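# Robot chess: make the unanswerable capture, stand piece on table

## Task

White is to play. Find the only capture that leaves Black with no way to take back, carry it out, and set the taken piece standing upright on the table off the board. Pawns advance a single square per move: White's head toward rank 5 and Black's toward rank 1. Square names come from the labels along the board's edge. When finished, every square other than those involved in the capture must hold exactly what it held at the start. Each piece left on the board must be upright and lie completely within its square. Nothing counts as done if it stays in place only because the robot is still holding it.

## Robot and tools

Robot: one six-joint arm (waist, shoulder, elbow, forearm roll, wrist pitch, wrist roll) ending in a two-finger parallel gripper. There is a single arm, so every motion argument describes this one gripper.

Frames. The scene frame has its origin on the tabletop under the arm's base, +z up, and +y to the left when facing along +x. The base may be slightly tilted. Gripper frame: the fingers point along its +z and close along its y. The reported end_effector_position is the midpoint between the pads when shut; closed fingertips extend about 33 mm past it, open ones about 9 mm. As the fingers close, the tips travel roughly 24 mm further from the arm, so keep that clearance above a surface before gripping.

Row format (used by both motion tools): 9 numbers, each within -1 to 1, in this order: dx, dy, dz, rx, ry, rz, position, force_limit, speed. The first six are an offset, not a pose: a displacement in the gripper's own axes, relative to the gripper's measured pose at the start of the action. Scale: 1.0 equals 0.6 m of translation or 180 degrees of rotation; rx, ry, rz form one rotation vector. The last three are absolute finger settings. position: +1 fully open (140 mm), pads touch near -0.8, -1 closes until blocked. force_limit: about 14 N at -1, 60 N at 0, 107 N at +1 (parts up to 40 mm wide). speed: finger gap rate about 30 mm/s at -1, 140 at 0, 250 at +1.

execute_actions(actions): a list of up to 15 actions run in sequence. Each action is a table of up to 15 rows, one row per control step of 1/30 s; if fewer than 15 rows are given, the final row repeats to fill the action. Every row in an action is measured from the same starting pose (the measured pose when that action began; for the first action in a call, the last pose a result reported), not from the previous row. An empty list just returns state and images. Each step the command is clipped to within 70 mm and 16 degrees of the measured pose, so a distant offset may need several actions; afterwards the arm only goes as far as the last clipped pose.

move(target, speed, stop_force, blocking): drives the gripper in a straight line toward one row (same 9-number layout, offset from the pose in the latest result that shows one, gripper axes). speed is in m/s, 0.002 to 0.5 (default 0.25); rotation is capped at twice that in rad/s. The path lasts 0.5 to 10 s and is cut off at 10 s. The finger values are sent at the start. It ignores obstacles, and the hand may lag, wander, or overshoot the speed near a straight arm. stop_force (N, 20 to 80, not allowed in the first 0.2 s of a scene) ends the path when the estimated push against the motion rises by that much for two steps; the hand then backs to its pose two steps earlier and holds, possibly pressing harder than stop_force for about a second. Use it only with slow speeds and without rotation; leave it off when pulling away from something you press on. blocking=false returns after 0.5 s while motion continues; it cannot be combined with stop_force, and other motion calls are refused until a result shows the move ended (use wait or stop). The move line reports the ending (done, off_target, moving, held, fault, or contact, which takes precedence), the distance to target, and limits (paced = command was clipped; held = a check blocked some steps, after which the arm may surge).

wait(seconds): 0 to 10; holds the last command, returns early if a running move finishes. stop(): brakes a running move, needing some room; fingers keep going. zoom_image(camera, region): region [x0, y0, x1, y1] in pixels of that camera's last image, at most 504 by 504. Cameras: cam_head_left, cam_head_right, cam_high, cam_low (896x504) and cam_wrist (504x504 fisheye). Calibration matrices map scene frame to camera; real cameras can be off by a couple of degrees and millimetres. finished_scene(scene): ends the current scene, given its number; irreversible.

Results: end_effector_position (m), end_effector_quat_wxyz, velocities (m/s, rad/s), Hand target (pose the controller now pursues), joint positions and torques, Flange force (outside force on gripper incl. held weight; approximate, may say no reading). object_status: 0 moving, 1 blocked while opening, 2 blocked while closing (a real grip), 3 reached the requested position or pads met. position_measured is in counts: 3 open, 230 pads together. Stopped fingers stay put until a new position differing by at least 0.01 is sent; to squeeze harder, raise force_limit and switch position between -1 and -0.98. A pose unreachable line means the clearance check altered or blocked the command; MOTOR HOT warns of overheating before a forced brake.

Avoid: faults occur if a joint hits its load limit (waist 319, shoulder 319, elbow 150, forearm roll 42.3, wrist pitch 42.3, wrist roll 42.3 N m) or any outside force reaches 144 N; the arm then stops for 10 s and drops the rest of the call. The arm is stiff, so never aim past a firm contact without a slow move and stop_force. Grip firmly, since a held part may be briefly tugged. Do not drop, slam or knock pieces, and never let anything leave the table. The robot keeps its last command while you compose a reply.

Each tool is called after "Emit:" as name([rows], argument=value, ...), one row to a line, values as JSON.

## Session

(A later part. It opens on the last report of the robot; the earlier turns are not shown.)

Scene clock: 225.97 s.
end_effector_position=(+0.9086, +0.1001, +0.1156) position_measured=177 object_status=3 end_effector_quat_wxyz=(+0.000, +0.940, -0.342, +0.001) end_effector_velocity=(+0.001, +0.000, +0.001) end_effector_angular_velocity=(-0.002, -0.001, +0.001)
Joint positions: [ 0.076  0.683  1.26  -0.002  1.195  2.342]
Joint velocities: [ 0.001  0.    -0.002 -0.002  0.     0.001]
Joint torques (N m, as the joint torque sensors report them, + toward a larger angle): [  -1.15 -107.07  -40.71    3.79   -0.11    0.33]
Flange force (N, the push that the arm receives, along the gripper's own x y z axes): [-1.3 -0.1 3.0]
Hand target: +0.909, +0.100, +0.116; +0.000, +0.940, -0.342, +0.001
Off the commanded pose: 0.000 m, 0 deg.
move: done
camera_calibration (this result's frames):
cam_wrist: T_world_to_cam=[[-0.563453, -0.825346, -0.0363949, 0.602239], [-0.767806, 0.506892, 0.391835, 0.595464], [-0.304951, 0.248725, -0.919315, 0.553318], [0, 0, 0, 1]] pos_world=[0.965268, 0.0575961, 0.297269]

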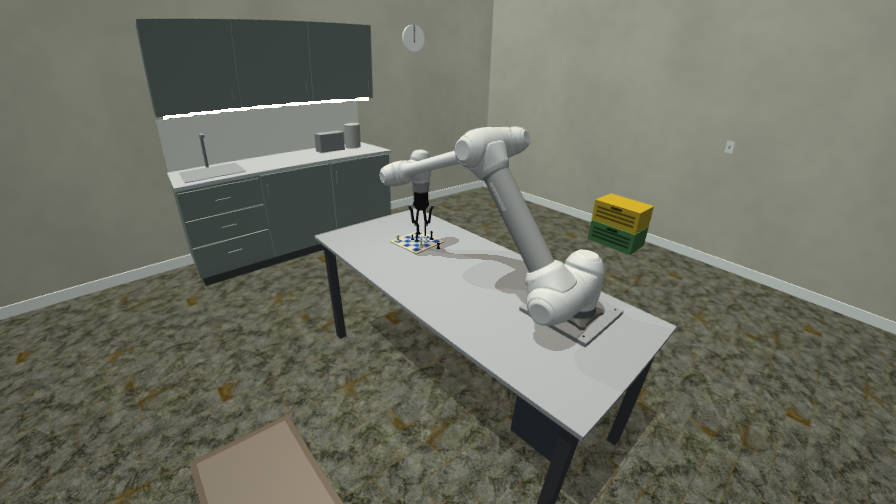

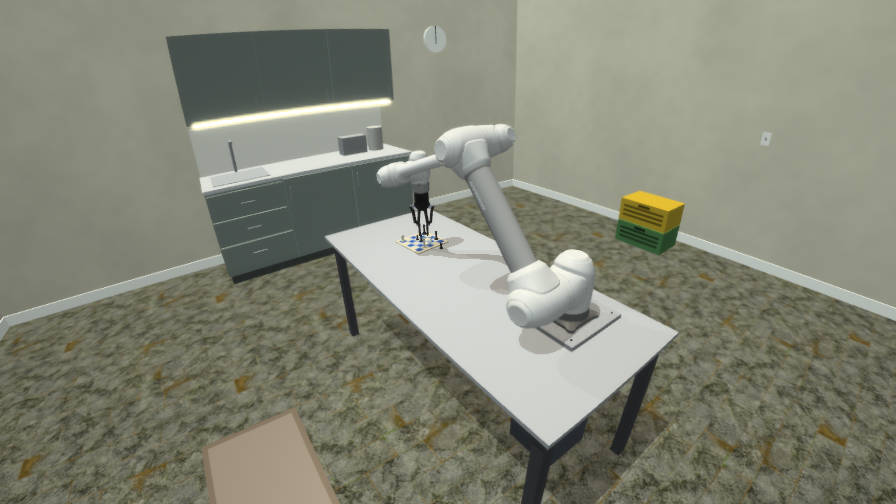

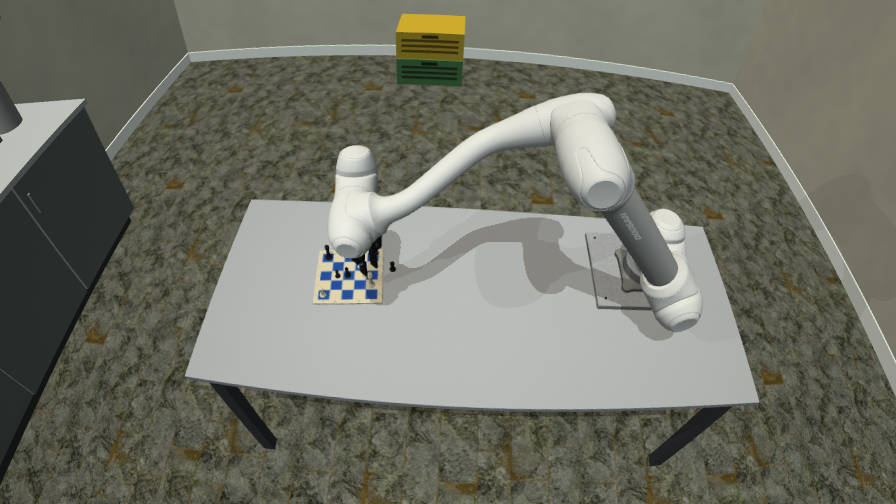

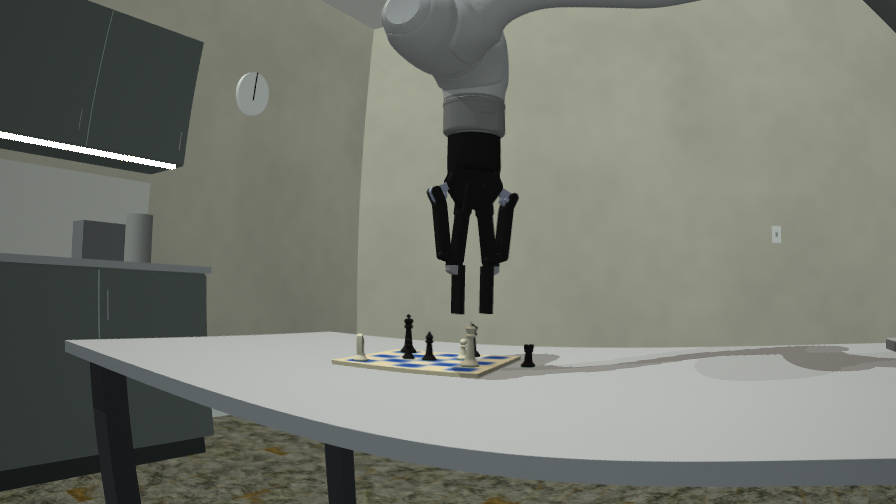

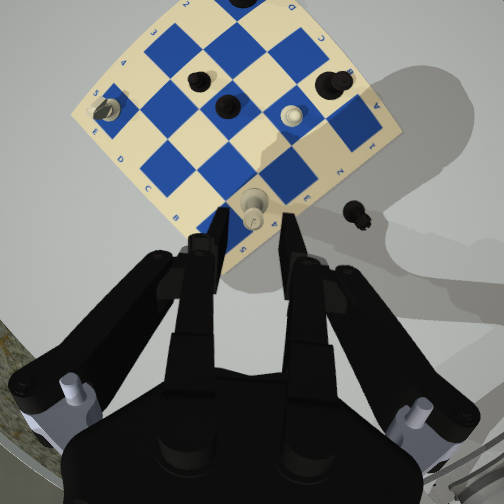

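Emit:
move(target=[0, -0.0017, 0.068, 0, 0, 0, -0.38, 0.3, -0.3], speed=0.09)

Emit:
zoom_image(camera="cam_wrist", region=[180, 100, 340, 270])

Emit:
zoom_image(camera="cam_low", region=[420, 280, 520, 380])

Scene clock: 239.27 s.
end_effector_position=(+0.9093, +0.1008, +0.0749) position_measured=177 object_status=3 end_effector_quat_wxyz=(+0.000, +0.940, -0.342, +0.001) end_effector_velocity=(+0.000, +0.002, -0.000) end_effector_angular_velocity=(+0.000, -0.001, +0.002)
Joint positions: [ 0.076  0.711  1.289 -0.002  1.137  2.343]
Joint velocities: [ 0.002  0.    -0.001  0.    -0.001 -0.001]
Joint torques (N m, as the joint torque sensors report them, + toward a larger angle): [  -2.12 -107.41  -39.35    3.94    0.28    0.56]
Flange force (N, the push that the arm receives, along the gripper's own x y z axes): [-2.8 -0.4 2.5]
Hand target: +0.909, +0.101, +0.075; +0.000, +0.940, -0.342, +0.001
Off the commanded pose: 0.000 m, 0 deg.
move: done
camera_calibration (this result's frames):
cam_wrist: T_world_to_cam=[[-0.563455, -0.825347, -0.03636, 0.601742], [-0.767824, 0.506926, 0.391756, 0.611662], [-0.304903, 0.248655, -0.91935, 0.515889], [0, 0, 0, 1]] pos_world=[0.965999, 0.0583001, 0.25654]

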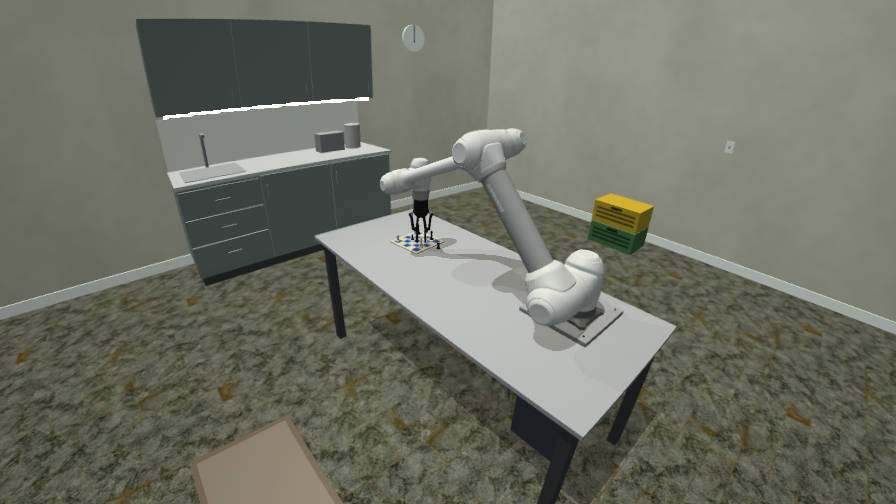

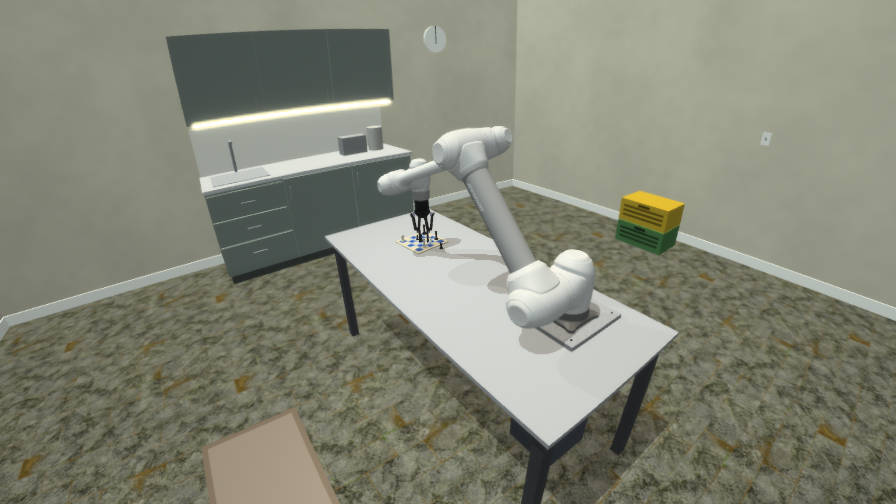

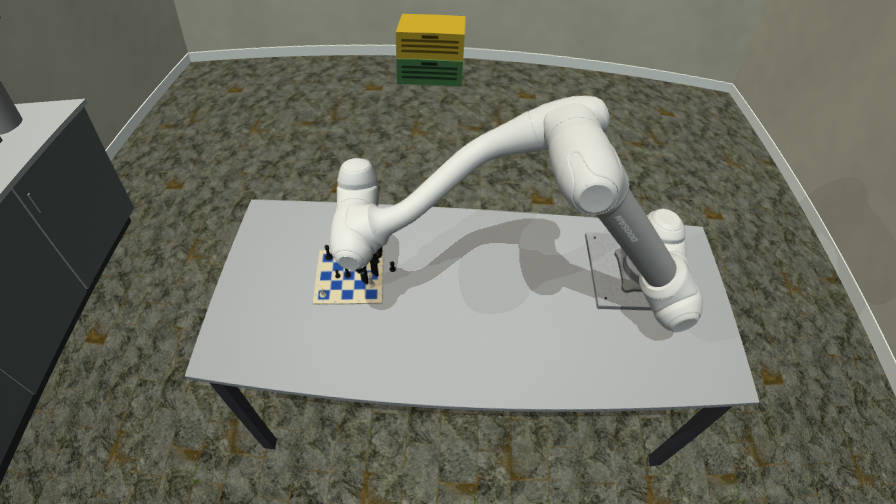

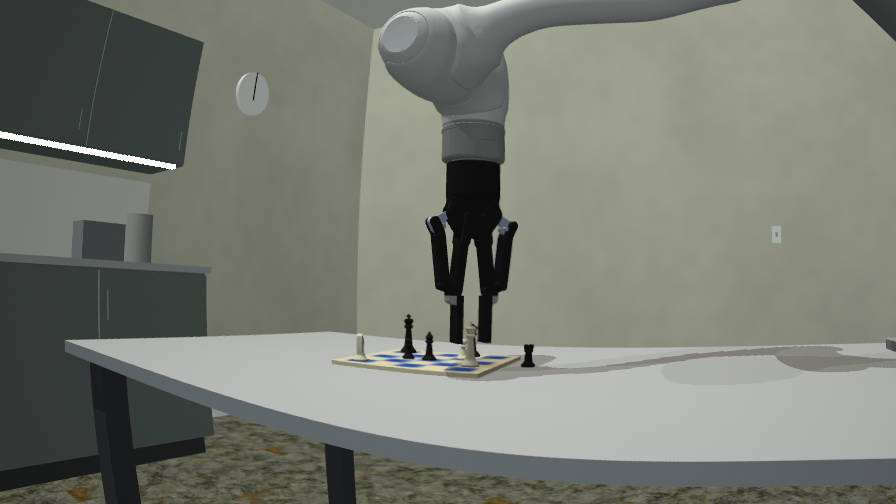

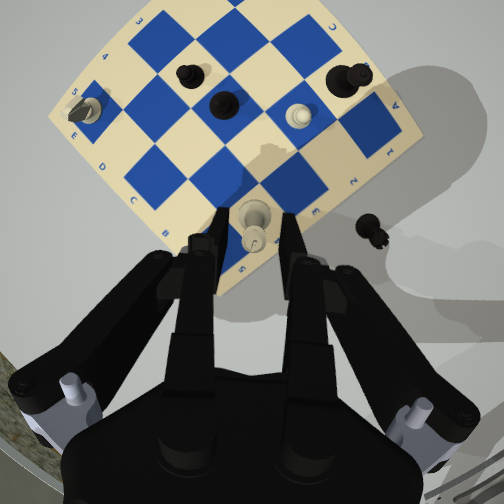

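Region (180, 100, 340, 270) of cam_wrist's 504x504 image, scaled by 2.965, with more detail than that image has; it fills the left 474 columns of this view, and the rest is white.

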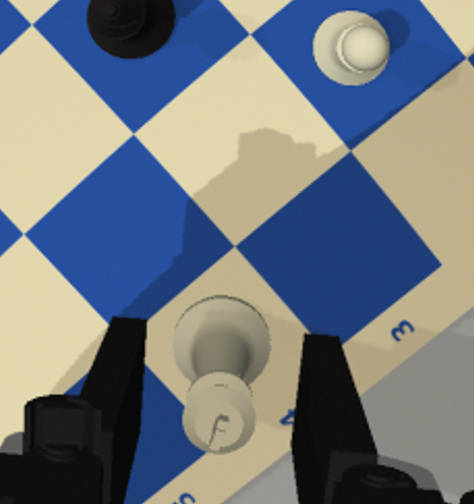

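Region (420, 280, 520, 380) of cam_low's 896x504 image, scaled by 5.040, with more detail than that image has.

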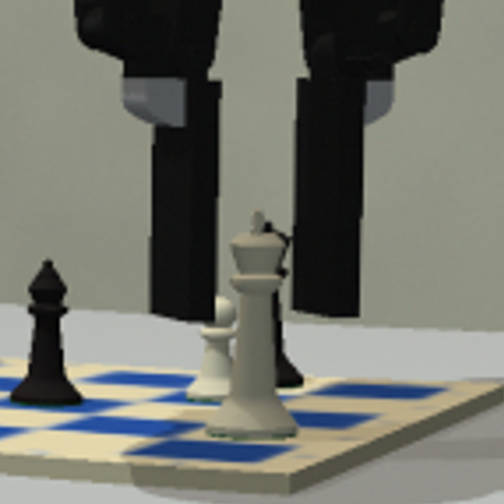

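Emit:
execute_actions([
  [[0,0,0,0,0,0,-1,0.3,-0.6]],
  [[0,0,0,0,0,0,-1,0.3,-0.6],[0,0,0,0,0,0,-1,0.3,-0.6],[0,0,-0.001,0,0,0,-1,0.3,-0.6],[0,0,-0.0025,0,0,0,-1,0.3,-0.6],[0,0,-0.0045,0,0,0,-1,0.3,-0.6],[0,0,-0.007,0,0,0,-1,0.3,-0.6],[0,0,-0.0095,0,0,0,-1,0.3,-0.6],[0,0,-0.012,0,0,0,-1,0.3,-0.6],[0,0,-0.014,0,0,0,-1,0.3,-0.6],[0,0,-0.0155,0,0,0,-1,0.3,-0.6],[0,0,-0.0165,0,0,0,-1,0.3,-0.6]],
])

Emit:
zoom_image(camera="cam_low", region=[420, 280, 520, 380])

Scene clock: 255.70 s.
end_effector_position=(+0.9093, +0.1009, +0.0845) position_measured=215 object_status=2 end_effector_quat_wxyz=(+0.000, +0.940, -0.342, +0.001) end_effector_velocity=(+0.001, -0.001, +0.004) end_effector_angular_velocity=(+0.000, -0.000, -0.001)
Joint positions: [ 0.076  0.704  1.282 -0.002  1.151  2.343]
Joint velocities: [-0.001 -0.002 -0.004  0.     0.007 -0.   ]
Joint torques (N m, as the joint torque sensors report them, + toward a larger angle): [  -3.8  -110.27  -38.24    3.66   -0.09    0.33]
Flange force (N, the push that the arm receives, along the gripper's own x y z axes): [2.6 -8.4 4.1]
Flange force at the end of the 1st action (N, along the gripper's axes at the end of the call): [-3.3 -2.5 -4.4]
Hand target: +0.909, +0.101, +0.085; +0.000, +0.940, -0.342, +0.001
Off the commanded pose: 0.000 m, 0 deg.
camera_calibration (this result's frames):
cam_wrist: T_world_to_cam=[[-0.563481, -0.825327, -0.0363945, 0.602128], [-0.767802, 0.50693, 0.391794, 0.607848], [-0.304909, 0.248712, -0.919333, 0.524681], [0, 0, 0, 1]] pos_world=[0.965974, 0.0583212, 0.26612]

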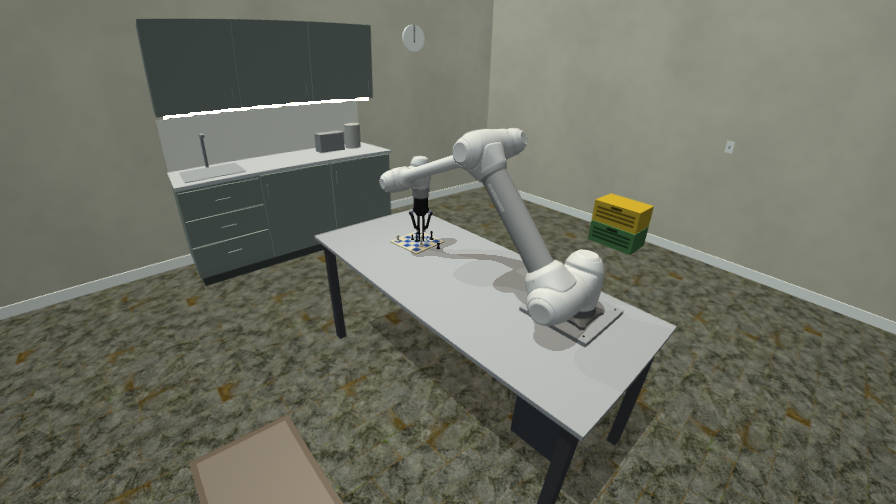

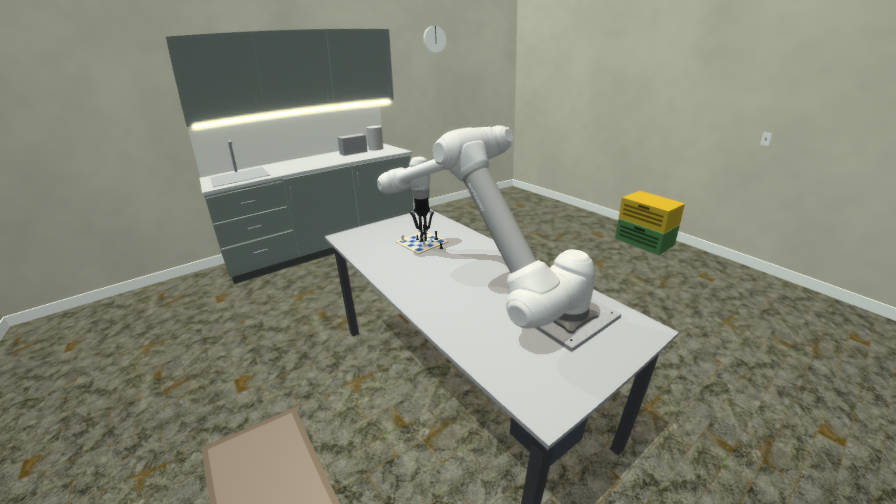

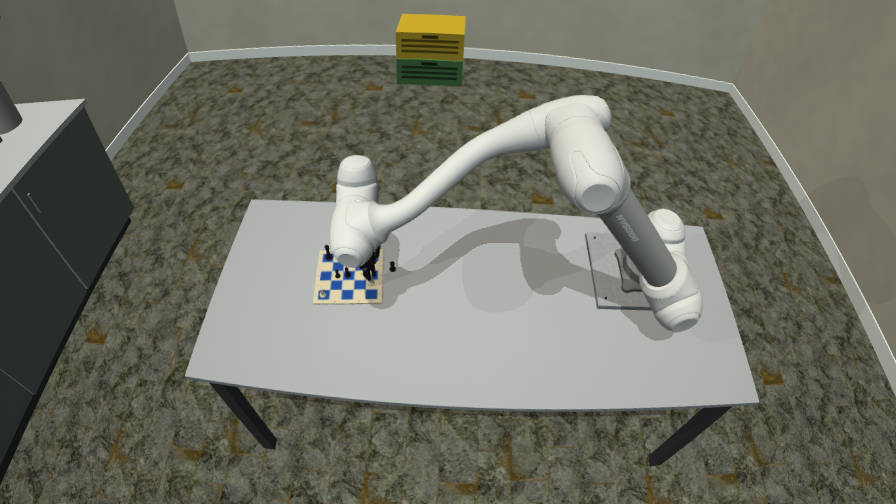

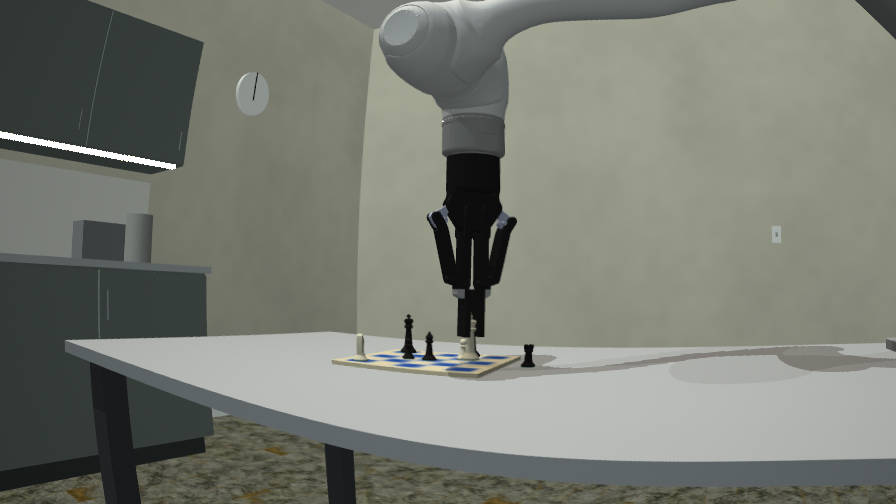

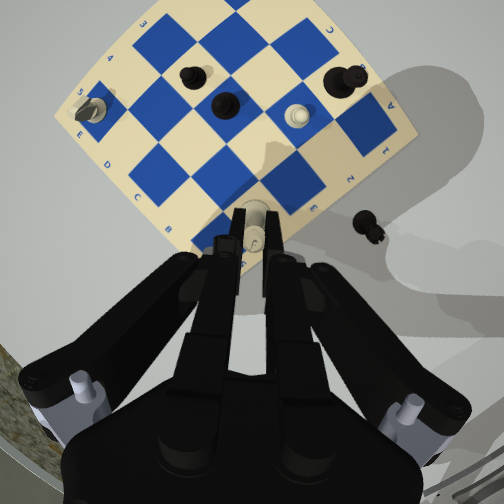

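Region (420, 280, 520, 380) of cam_low's 896x504 image, scaled by 5.040, with more detail than that image has.

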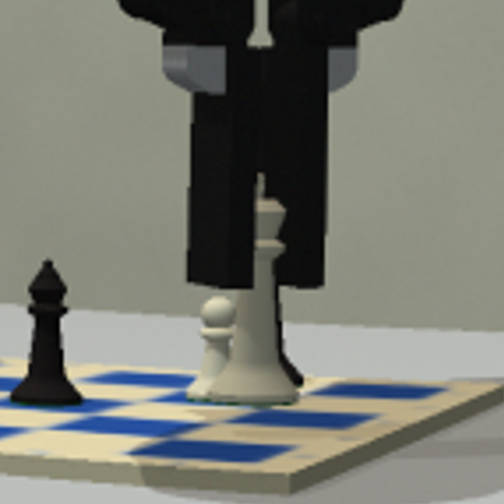

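Emit:
move(target=[0.0873, 0, 0.01, 0, 0, 0, -1, 0.3, -0.6], speed=0.1)

Emit:
zoom_image(camera="cam_wrist", region=[190, 150, 320, 280])

Emit:
zoom_image(camera="cam_low", region=[410, 290, 500, 380])

Scene clock: 261.10 s.
end_effector_position=(+0.9495, +0.0673, +0.0786) position_measured=215 object_status=2 end_effector_quat_wxyz=(+0.000, +0.940, -0.342, +0.001) end_effector_velocity=(+0.001, -0.001, -0.000) end_effector_angular_velocity=(-0.000, +0.001, +0.000)
Joint positions: [ 0.038  0.766  1.181 -0.002  1.19   2.305]
Joint velocities: [-0.001  0.002 -0.002 -0.     0.001 -0.001]
Joint torques (N m, as the joint torque sensors report them, + toward a larger angle): [  -3.07 -112.49  -41.23    3.95    0.07    0.43]
Flange force (N, the push that the arm receives, along the gripper's own x y z axes): [-5.4 1.1 2.8]
Hand target: +0.950, +0.067, +0.079; +0.000, +0.940, -0.342, +0.001
Off the commanded pose: 0.000 m, 0 deg.
move: done
camera_calibration (this result's frames):
cam_wrist: T_world_to_cam=[[-0.563436, -0.825358, -0.0363886, 0.596815], [-0.76785, 0.506907, 0.391728, 0.658051], [-0.30487, 0.248655, -0.919361, 0.539868], [0, 0, 0, 1]] pos_world=[1.00614, 0.0247749, 0.260274]

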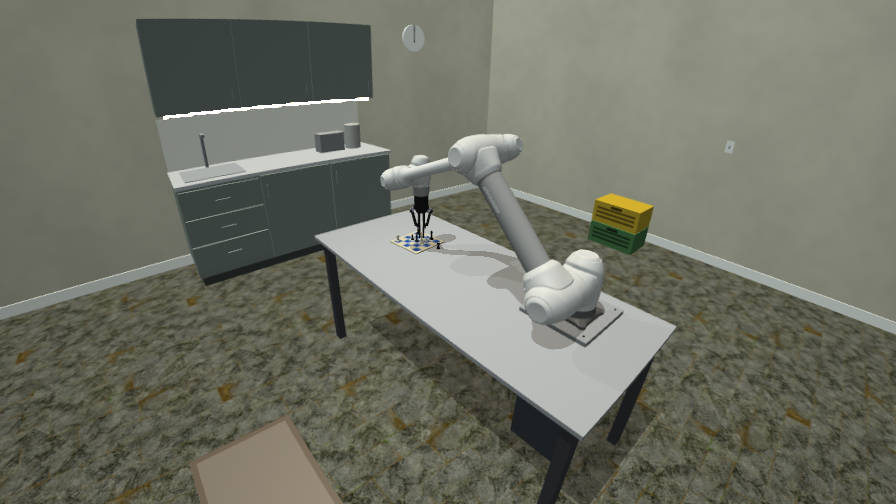

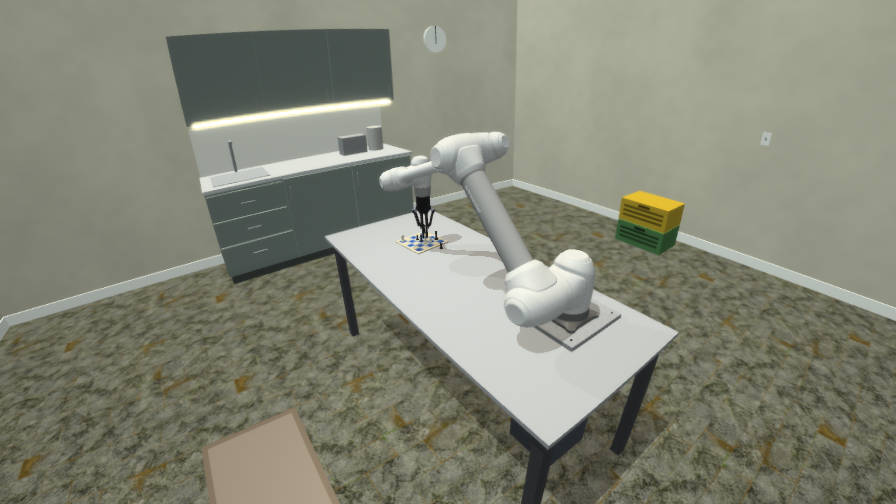

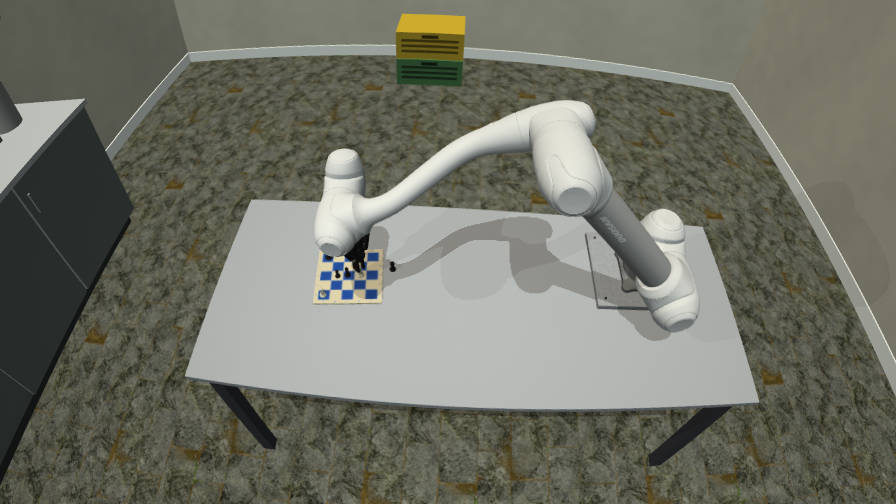

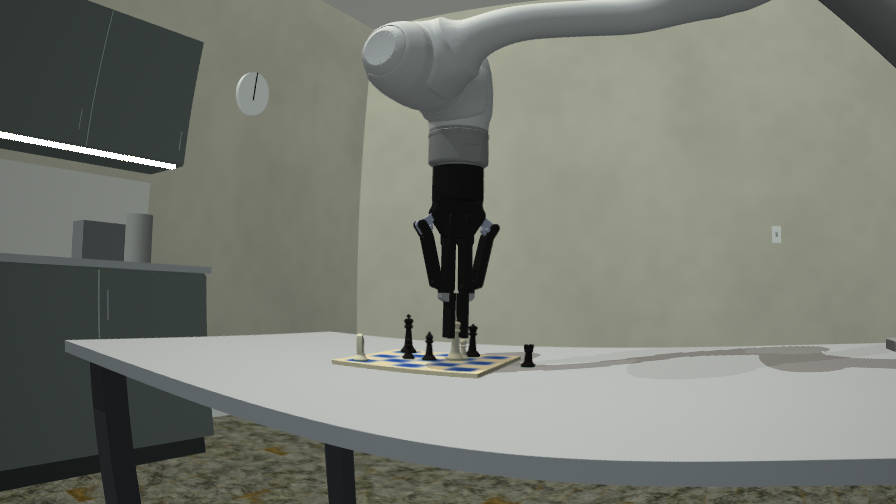

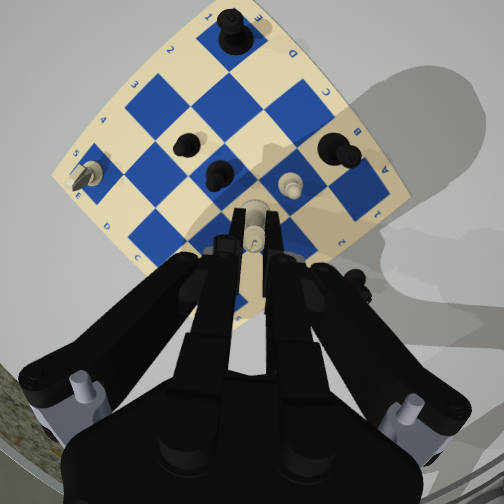

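Region (190, 150, 320, 280) of cam_wrist's 504x504 image, scaled by 3.877, with more detail than that image has.

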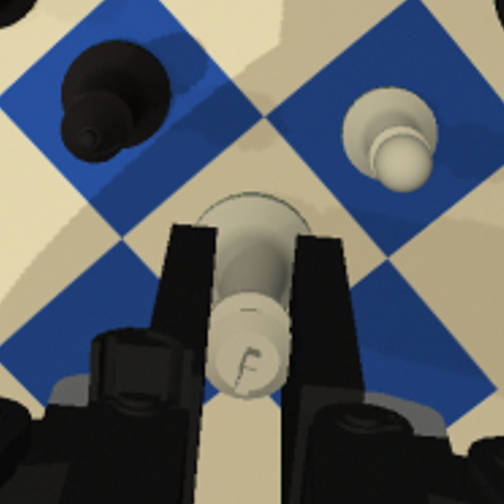

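Region (410, 290, 500, 380) of cam_low's 896x504 image, scaled by 5.600, with more detail than that image has.

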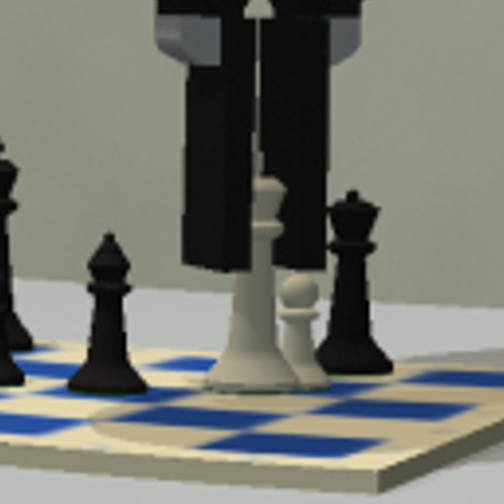

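Emit:
move(target=[0, 0.0007, 0.0055, 0, 0, 0, -1, 0.3, -0.6], speed=0.006, stop_force=20)

Scene clock: 270.10 s.
end_effector_position=(+0.9492, +0.0670, +0.0753) position_measured=215 object_status=2 end_effector_quat_wxyz=(+0.000, +0.940, -0.342, +0.001) end_effector_velocity=(-0.000, -0.002, -0.002) end_effector_angular_velocity=(-0.000, +0.002, -0.001)
Joint positions: [ 0.038  0.768  1.185 -0.002  1.185  2.304]
Joint velocities: [-0.002  0.001  0.001  0.    -0.    -0.001]
Joint torques (N m, as the joint torque sensors report them, + toward a larger angle): [  -1.85 -113.22  -40.74    4.09    0.05    0.36]
Flange force (N, the push that the arm receives, along the gripper's own x y z axes): [-2.3 0.2 3.9]
Hand target: +0.949, +0.067, +0.075; +0.000, +0.940, -0.342, +0.001
Off the commanded pose: 0.000 m, 0 deg.
move: done
camera_calibration (this result's frames):
cam_wrist: T_world_to_cam=[[-0.563442, -0.825353, -0.0363957, 0.596288], [-0.767846, 0.506909, 0.391735, 0.659295], [-0.304871, 0.248666, -0.919358, 0.53685], [0, 0, 0, 1]] pos_world=[1.00588, 0.0244496, 0.256991]

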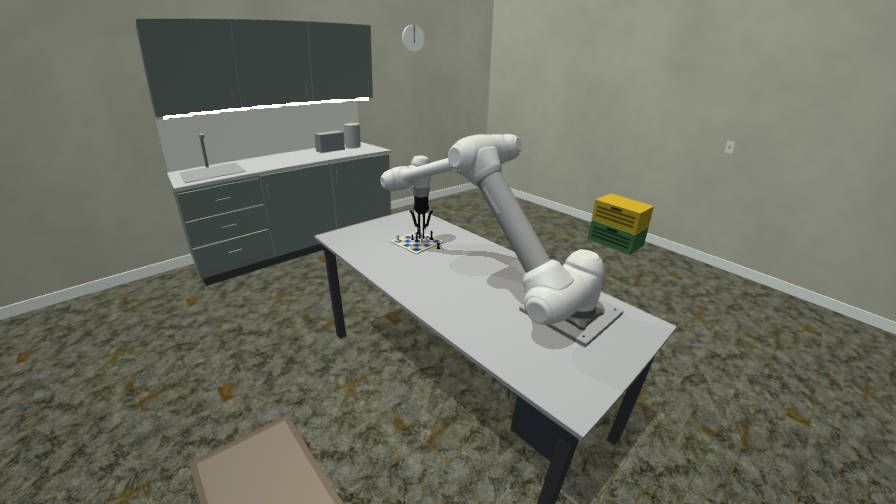

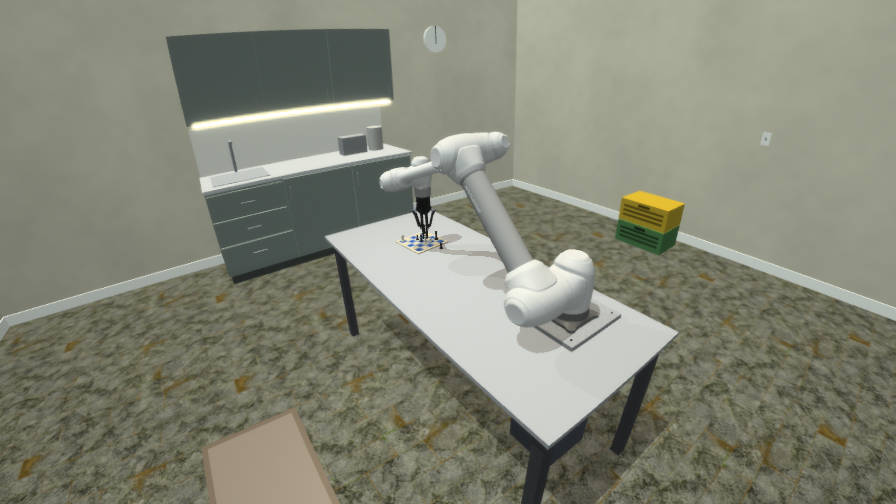

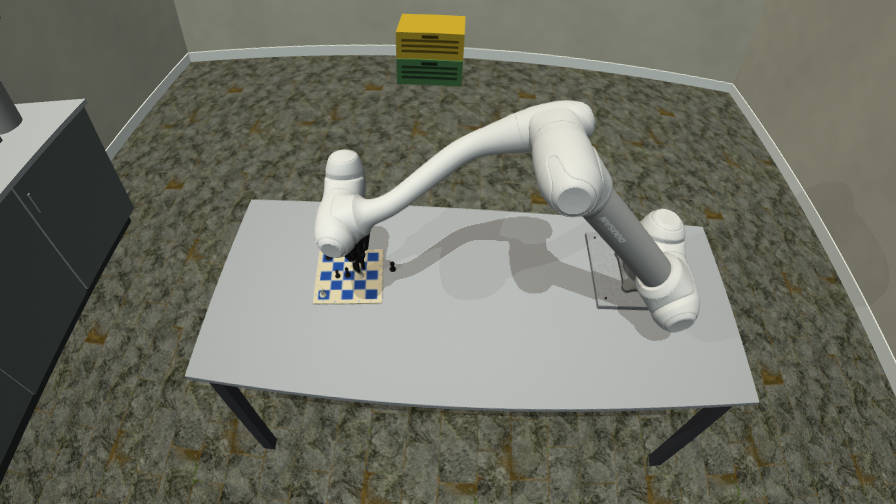

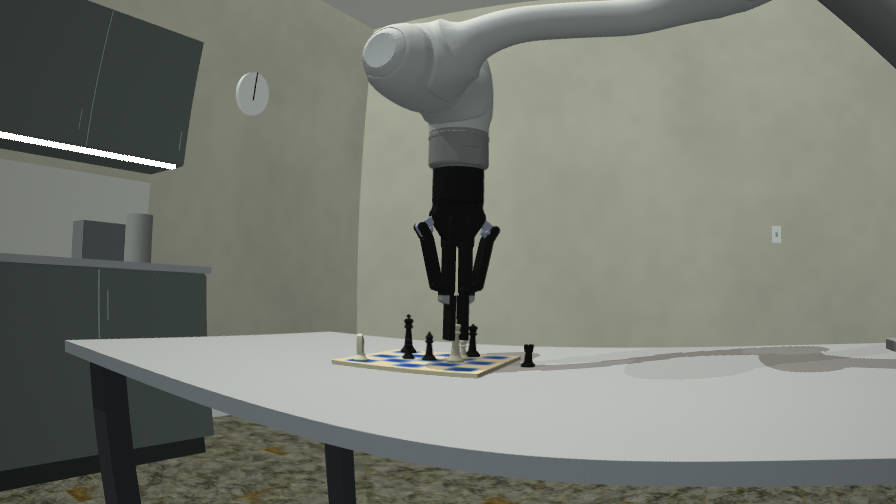

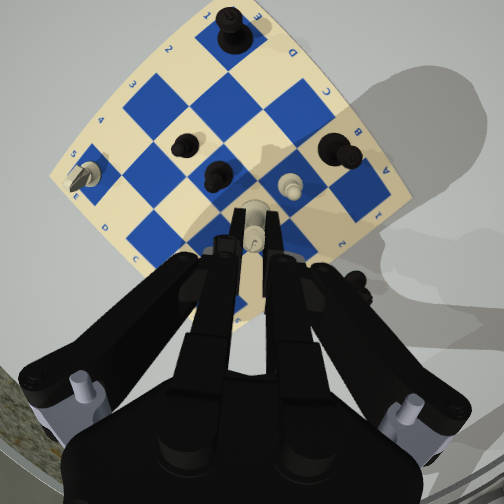

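Emit:
execute_actions([
  [[0,0,0.0004,0,0,0,-1,0.3,-0.6],[0,0,0.0007,0,0,0,-1,0.3,-0.6],[0,0,0.0007,0,0,0,-1,0.3,-0.6],[0,0,0.0007,0,0,0,-0.45,0.3,-0.3],[0,0,0.0007,0,0,0,-0.45,0.3,-0.3],[0,0,0.0007,0,0,0,-0.45,0.3,-0.3],[0,0,0.0007,0,0,0,-0.45,0.3,-0.3],[0,0,0.0007,0,0,0,-0.45,0.3,-0.3],[0,0,0.0007,0,0,0,-0.45,0.3,-0.3],[0,0,0.0007,0,0,0,-0.45,0.3,-0.3],[0,0,0.0007,0,0,0,-0.45,0.3,-0.3],[0,0,0.0007,0,0,0,-0.45,0.3,-0.3],[0,0,-0.001,0,0,0,-0.45,0.3,-0.3],[0,0,-0.004,0,0,0,-0.45,0.3,-0.3],[0,0,-0.008,0,0,0,-0.45,0.3,-0.3]],
  [[0,0,-0.012,0,0,0,-0.45,0.3,-0.3],[0,0,-0.018,0,0,0,-0.45,0.3,-0.3],[0,0,-0.025,0,0,0,-0.45,0.3,-0.3],[0,0,-0.033,0,0,0,-0.45,0.3,-0.3],[0,0,-0.041,0,0,0,-0.45,0.3,-0.3],[0,0,-0.049,0,0,0,-0.45,0.3,-0.3],[0,0,-0.056,0,0,0,-0.45,0.3,-0.3],[0,0,-0.062,0,0,0,-0.45,0.3,-0.3],[0,0,-0.067,0,0,0,-0.45,0.3,-0.3],[0,0,-0.071,0,0,0,-0.45,0.3,-0.3],[0,0,-0.074,0,0,0,-0.45,0.3,-0.3],[0,0,-0.076,0,0,0,-0.45,0.3,-0.3],[0,0,-0.077,0,0,0,-0.45,0.3,-0.3]],
])

Emit:
zoom_image(camera="cam_wrist", region=[60, 0, 400, 300])

Emit:
zoom_image(camera="cam_low", region=[330, 280, 550, 390])

Scene clock: 284.03 s.
end_effector_position=(+0.9492, +0.0670, +0.1206) position_measured=186 object_status=3 end_effector_quat_wxyz=(+0.000, +0.940, -0.342, +0.001) end_effector_velocity=(-0.000, +0.000, +0.019) end_effector_angular_velocity=(-0.000, +0.004, -0.001)
Joint positions: [ 0.038  0.74   1.148 -0.002  1.248  2.304]
Joint velocities: [ 0.    -0.009 -0.02   0.     0.033  0.001]
Joint torques (N m, as the joint torque sensors report them, + toward a larger angle): [  -3.36 -102.98  -38.53    3.92    0.29    0.52]
Flange force (N, the push that the arm receives, along the gripper's own x y z axes): [-6.4 1.7 1.2]
Flange force at the end of the 1st action (N, along the gripper's axes at the end of the call): [-2.0 -1.2 3.3]
Hand target: +0.949, +0.067, +0.122; +0.000, +0.940, -0.342, +0.001
Off the commanded pose: 0.001 m, 0 deg.
camera_calibration (this result's frames):
cam_wrist: T_world_to_cam=[[-0.563427, -0.825353, -0.0366385, 0.597955], [-0.768031, 0.506924, 0.391352, 0.641782], [-0.30443, 0.248638, -0.919511, 0.578091], [0, 0, 0, 1]] pos_world=[1.0058, 0.0244542, 0.302307]

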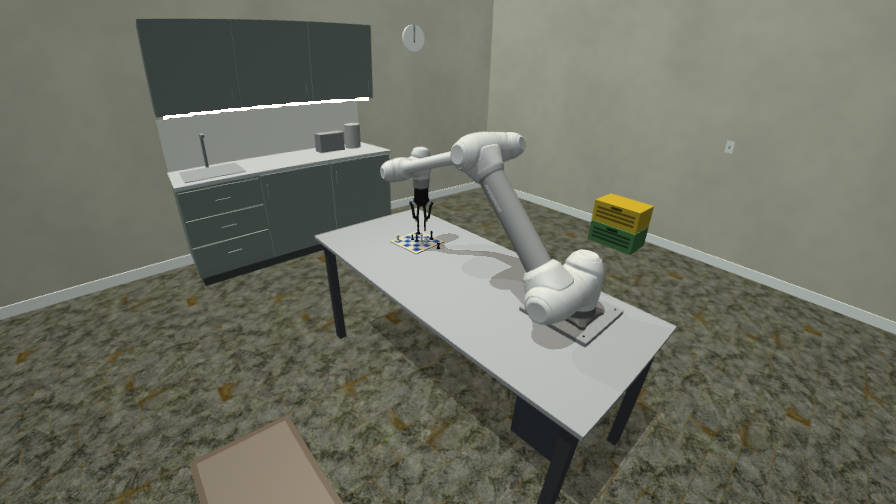

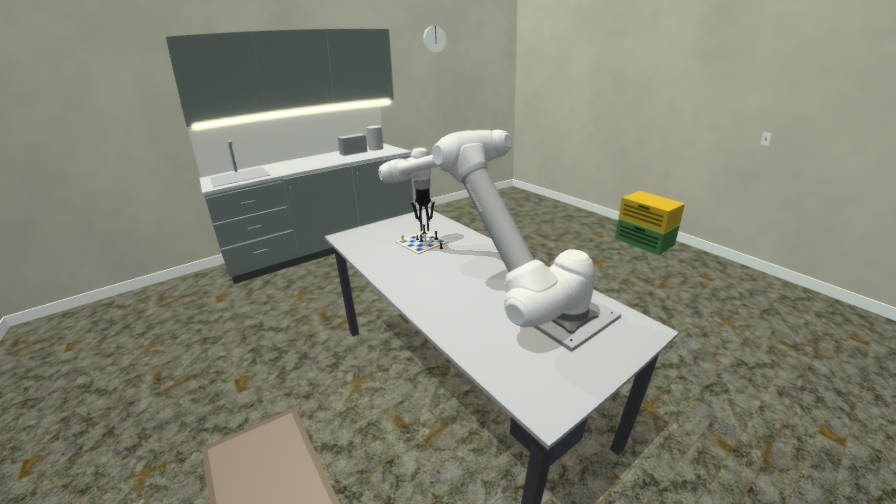

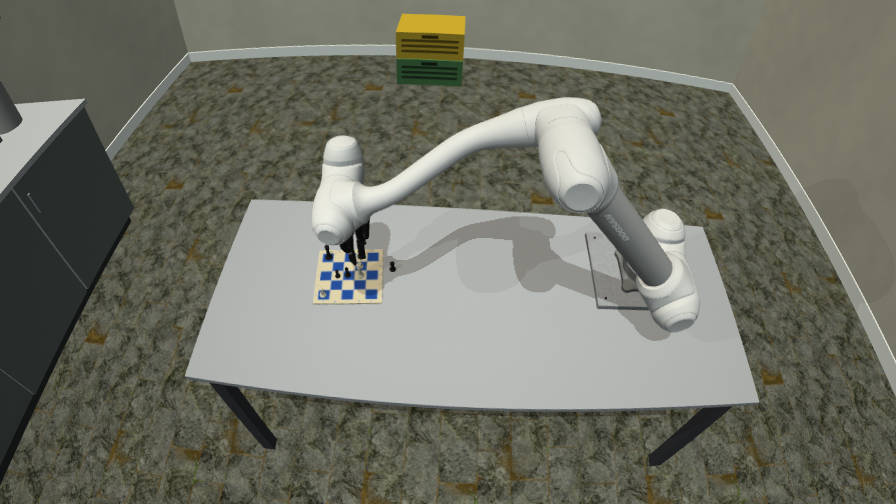

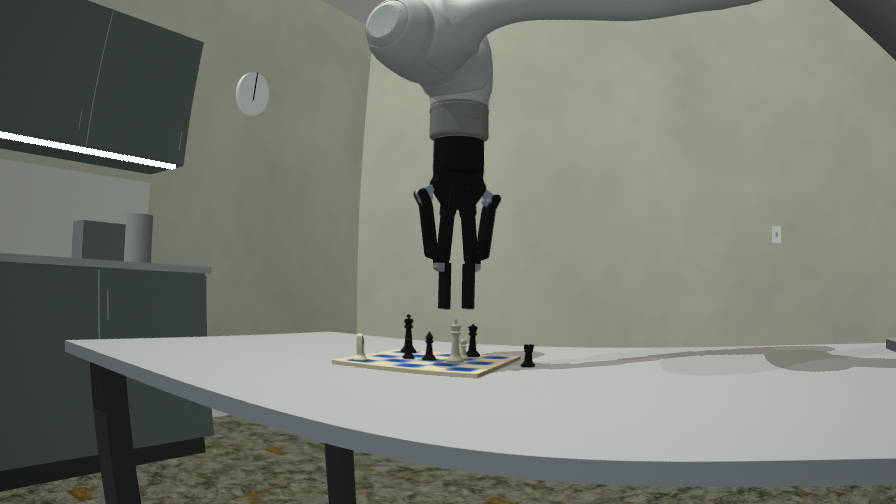

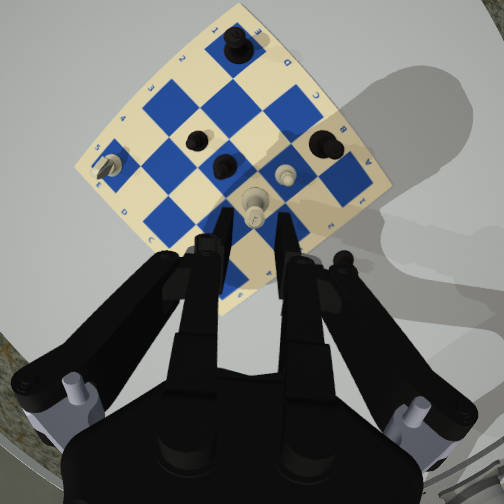

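Region (60, 0, 400, 300) of cam_wrist's 504x504 image, scaled by 1.482, with more detail than that image has; it fills the top 445 rows of this view, and the rest is white.

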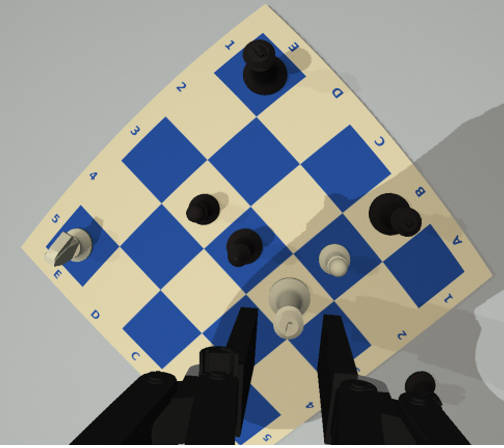

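Region (330, 280, 550, 390) of cam_low's 896x504 image, scaled by 2.291, with more detail than that image has.

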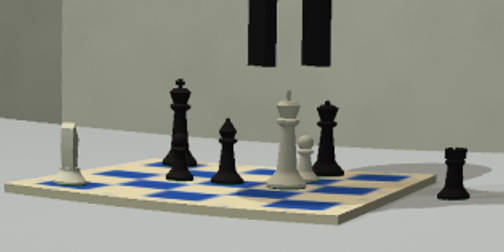

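Kxb3 is complete: the king stands centred on b3 and the rook is upright on the table.

Emit:
finished_scene(scene=1)

The scene is finished: the task was done.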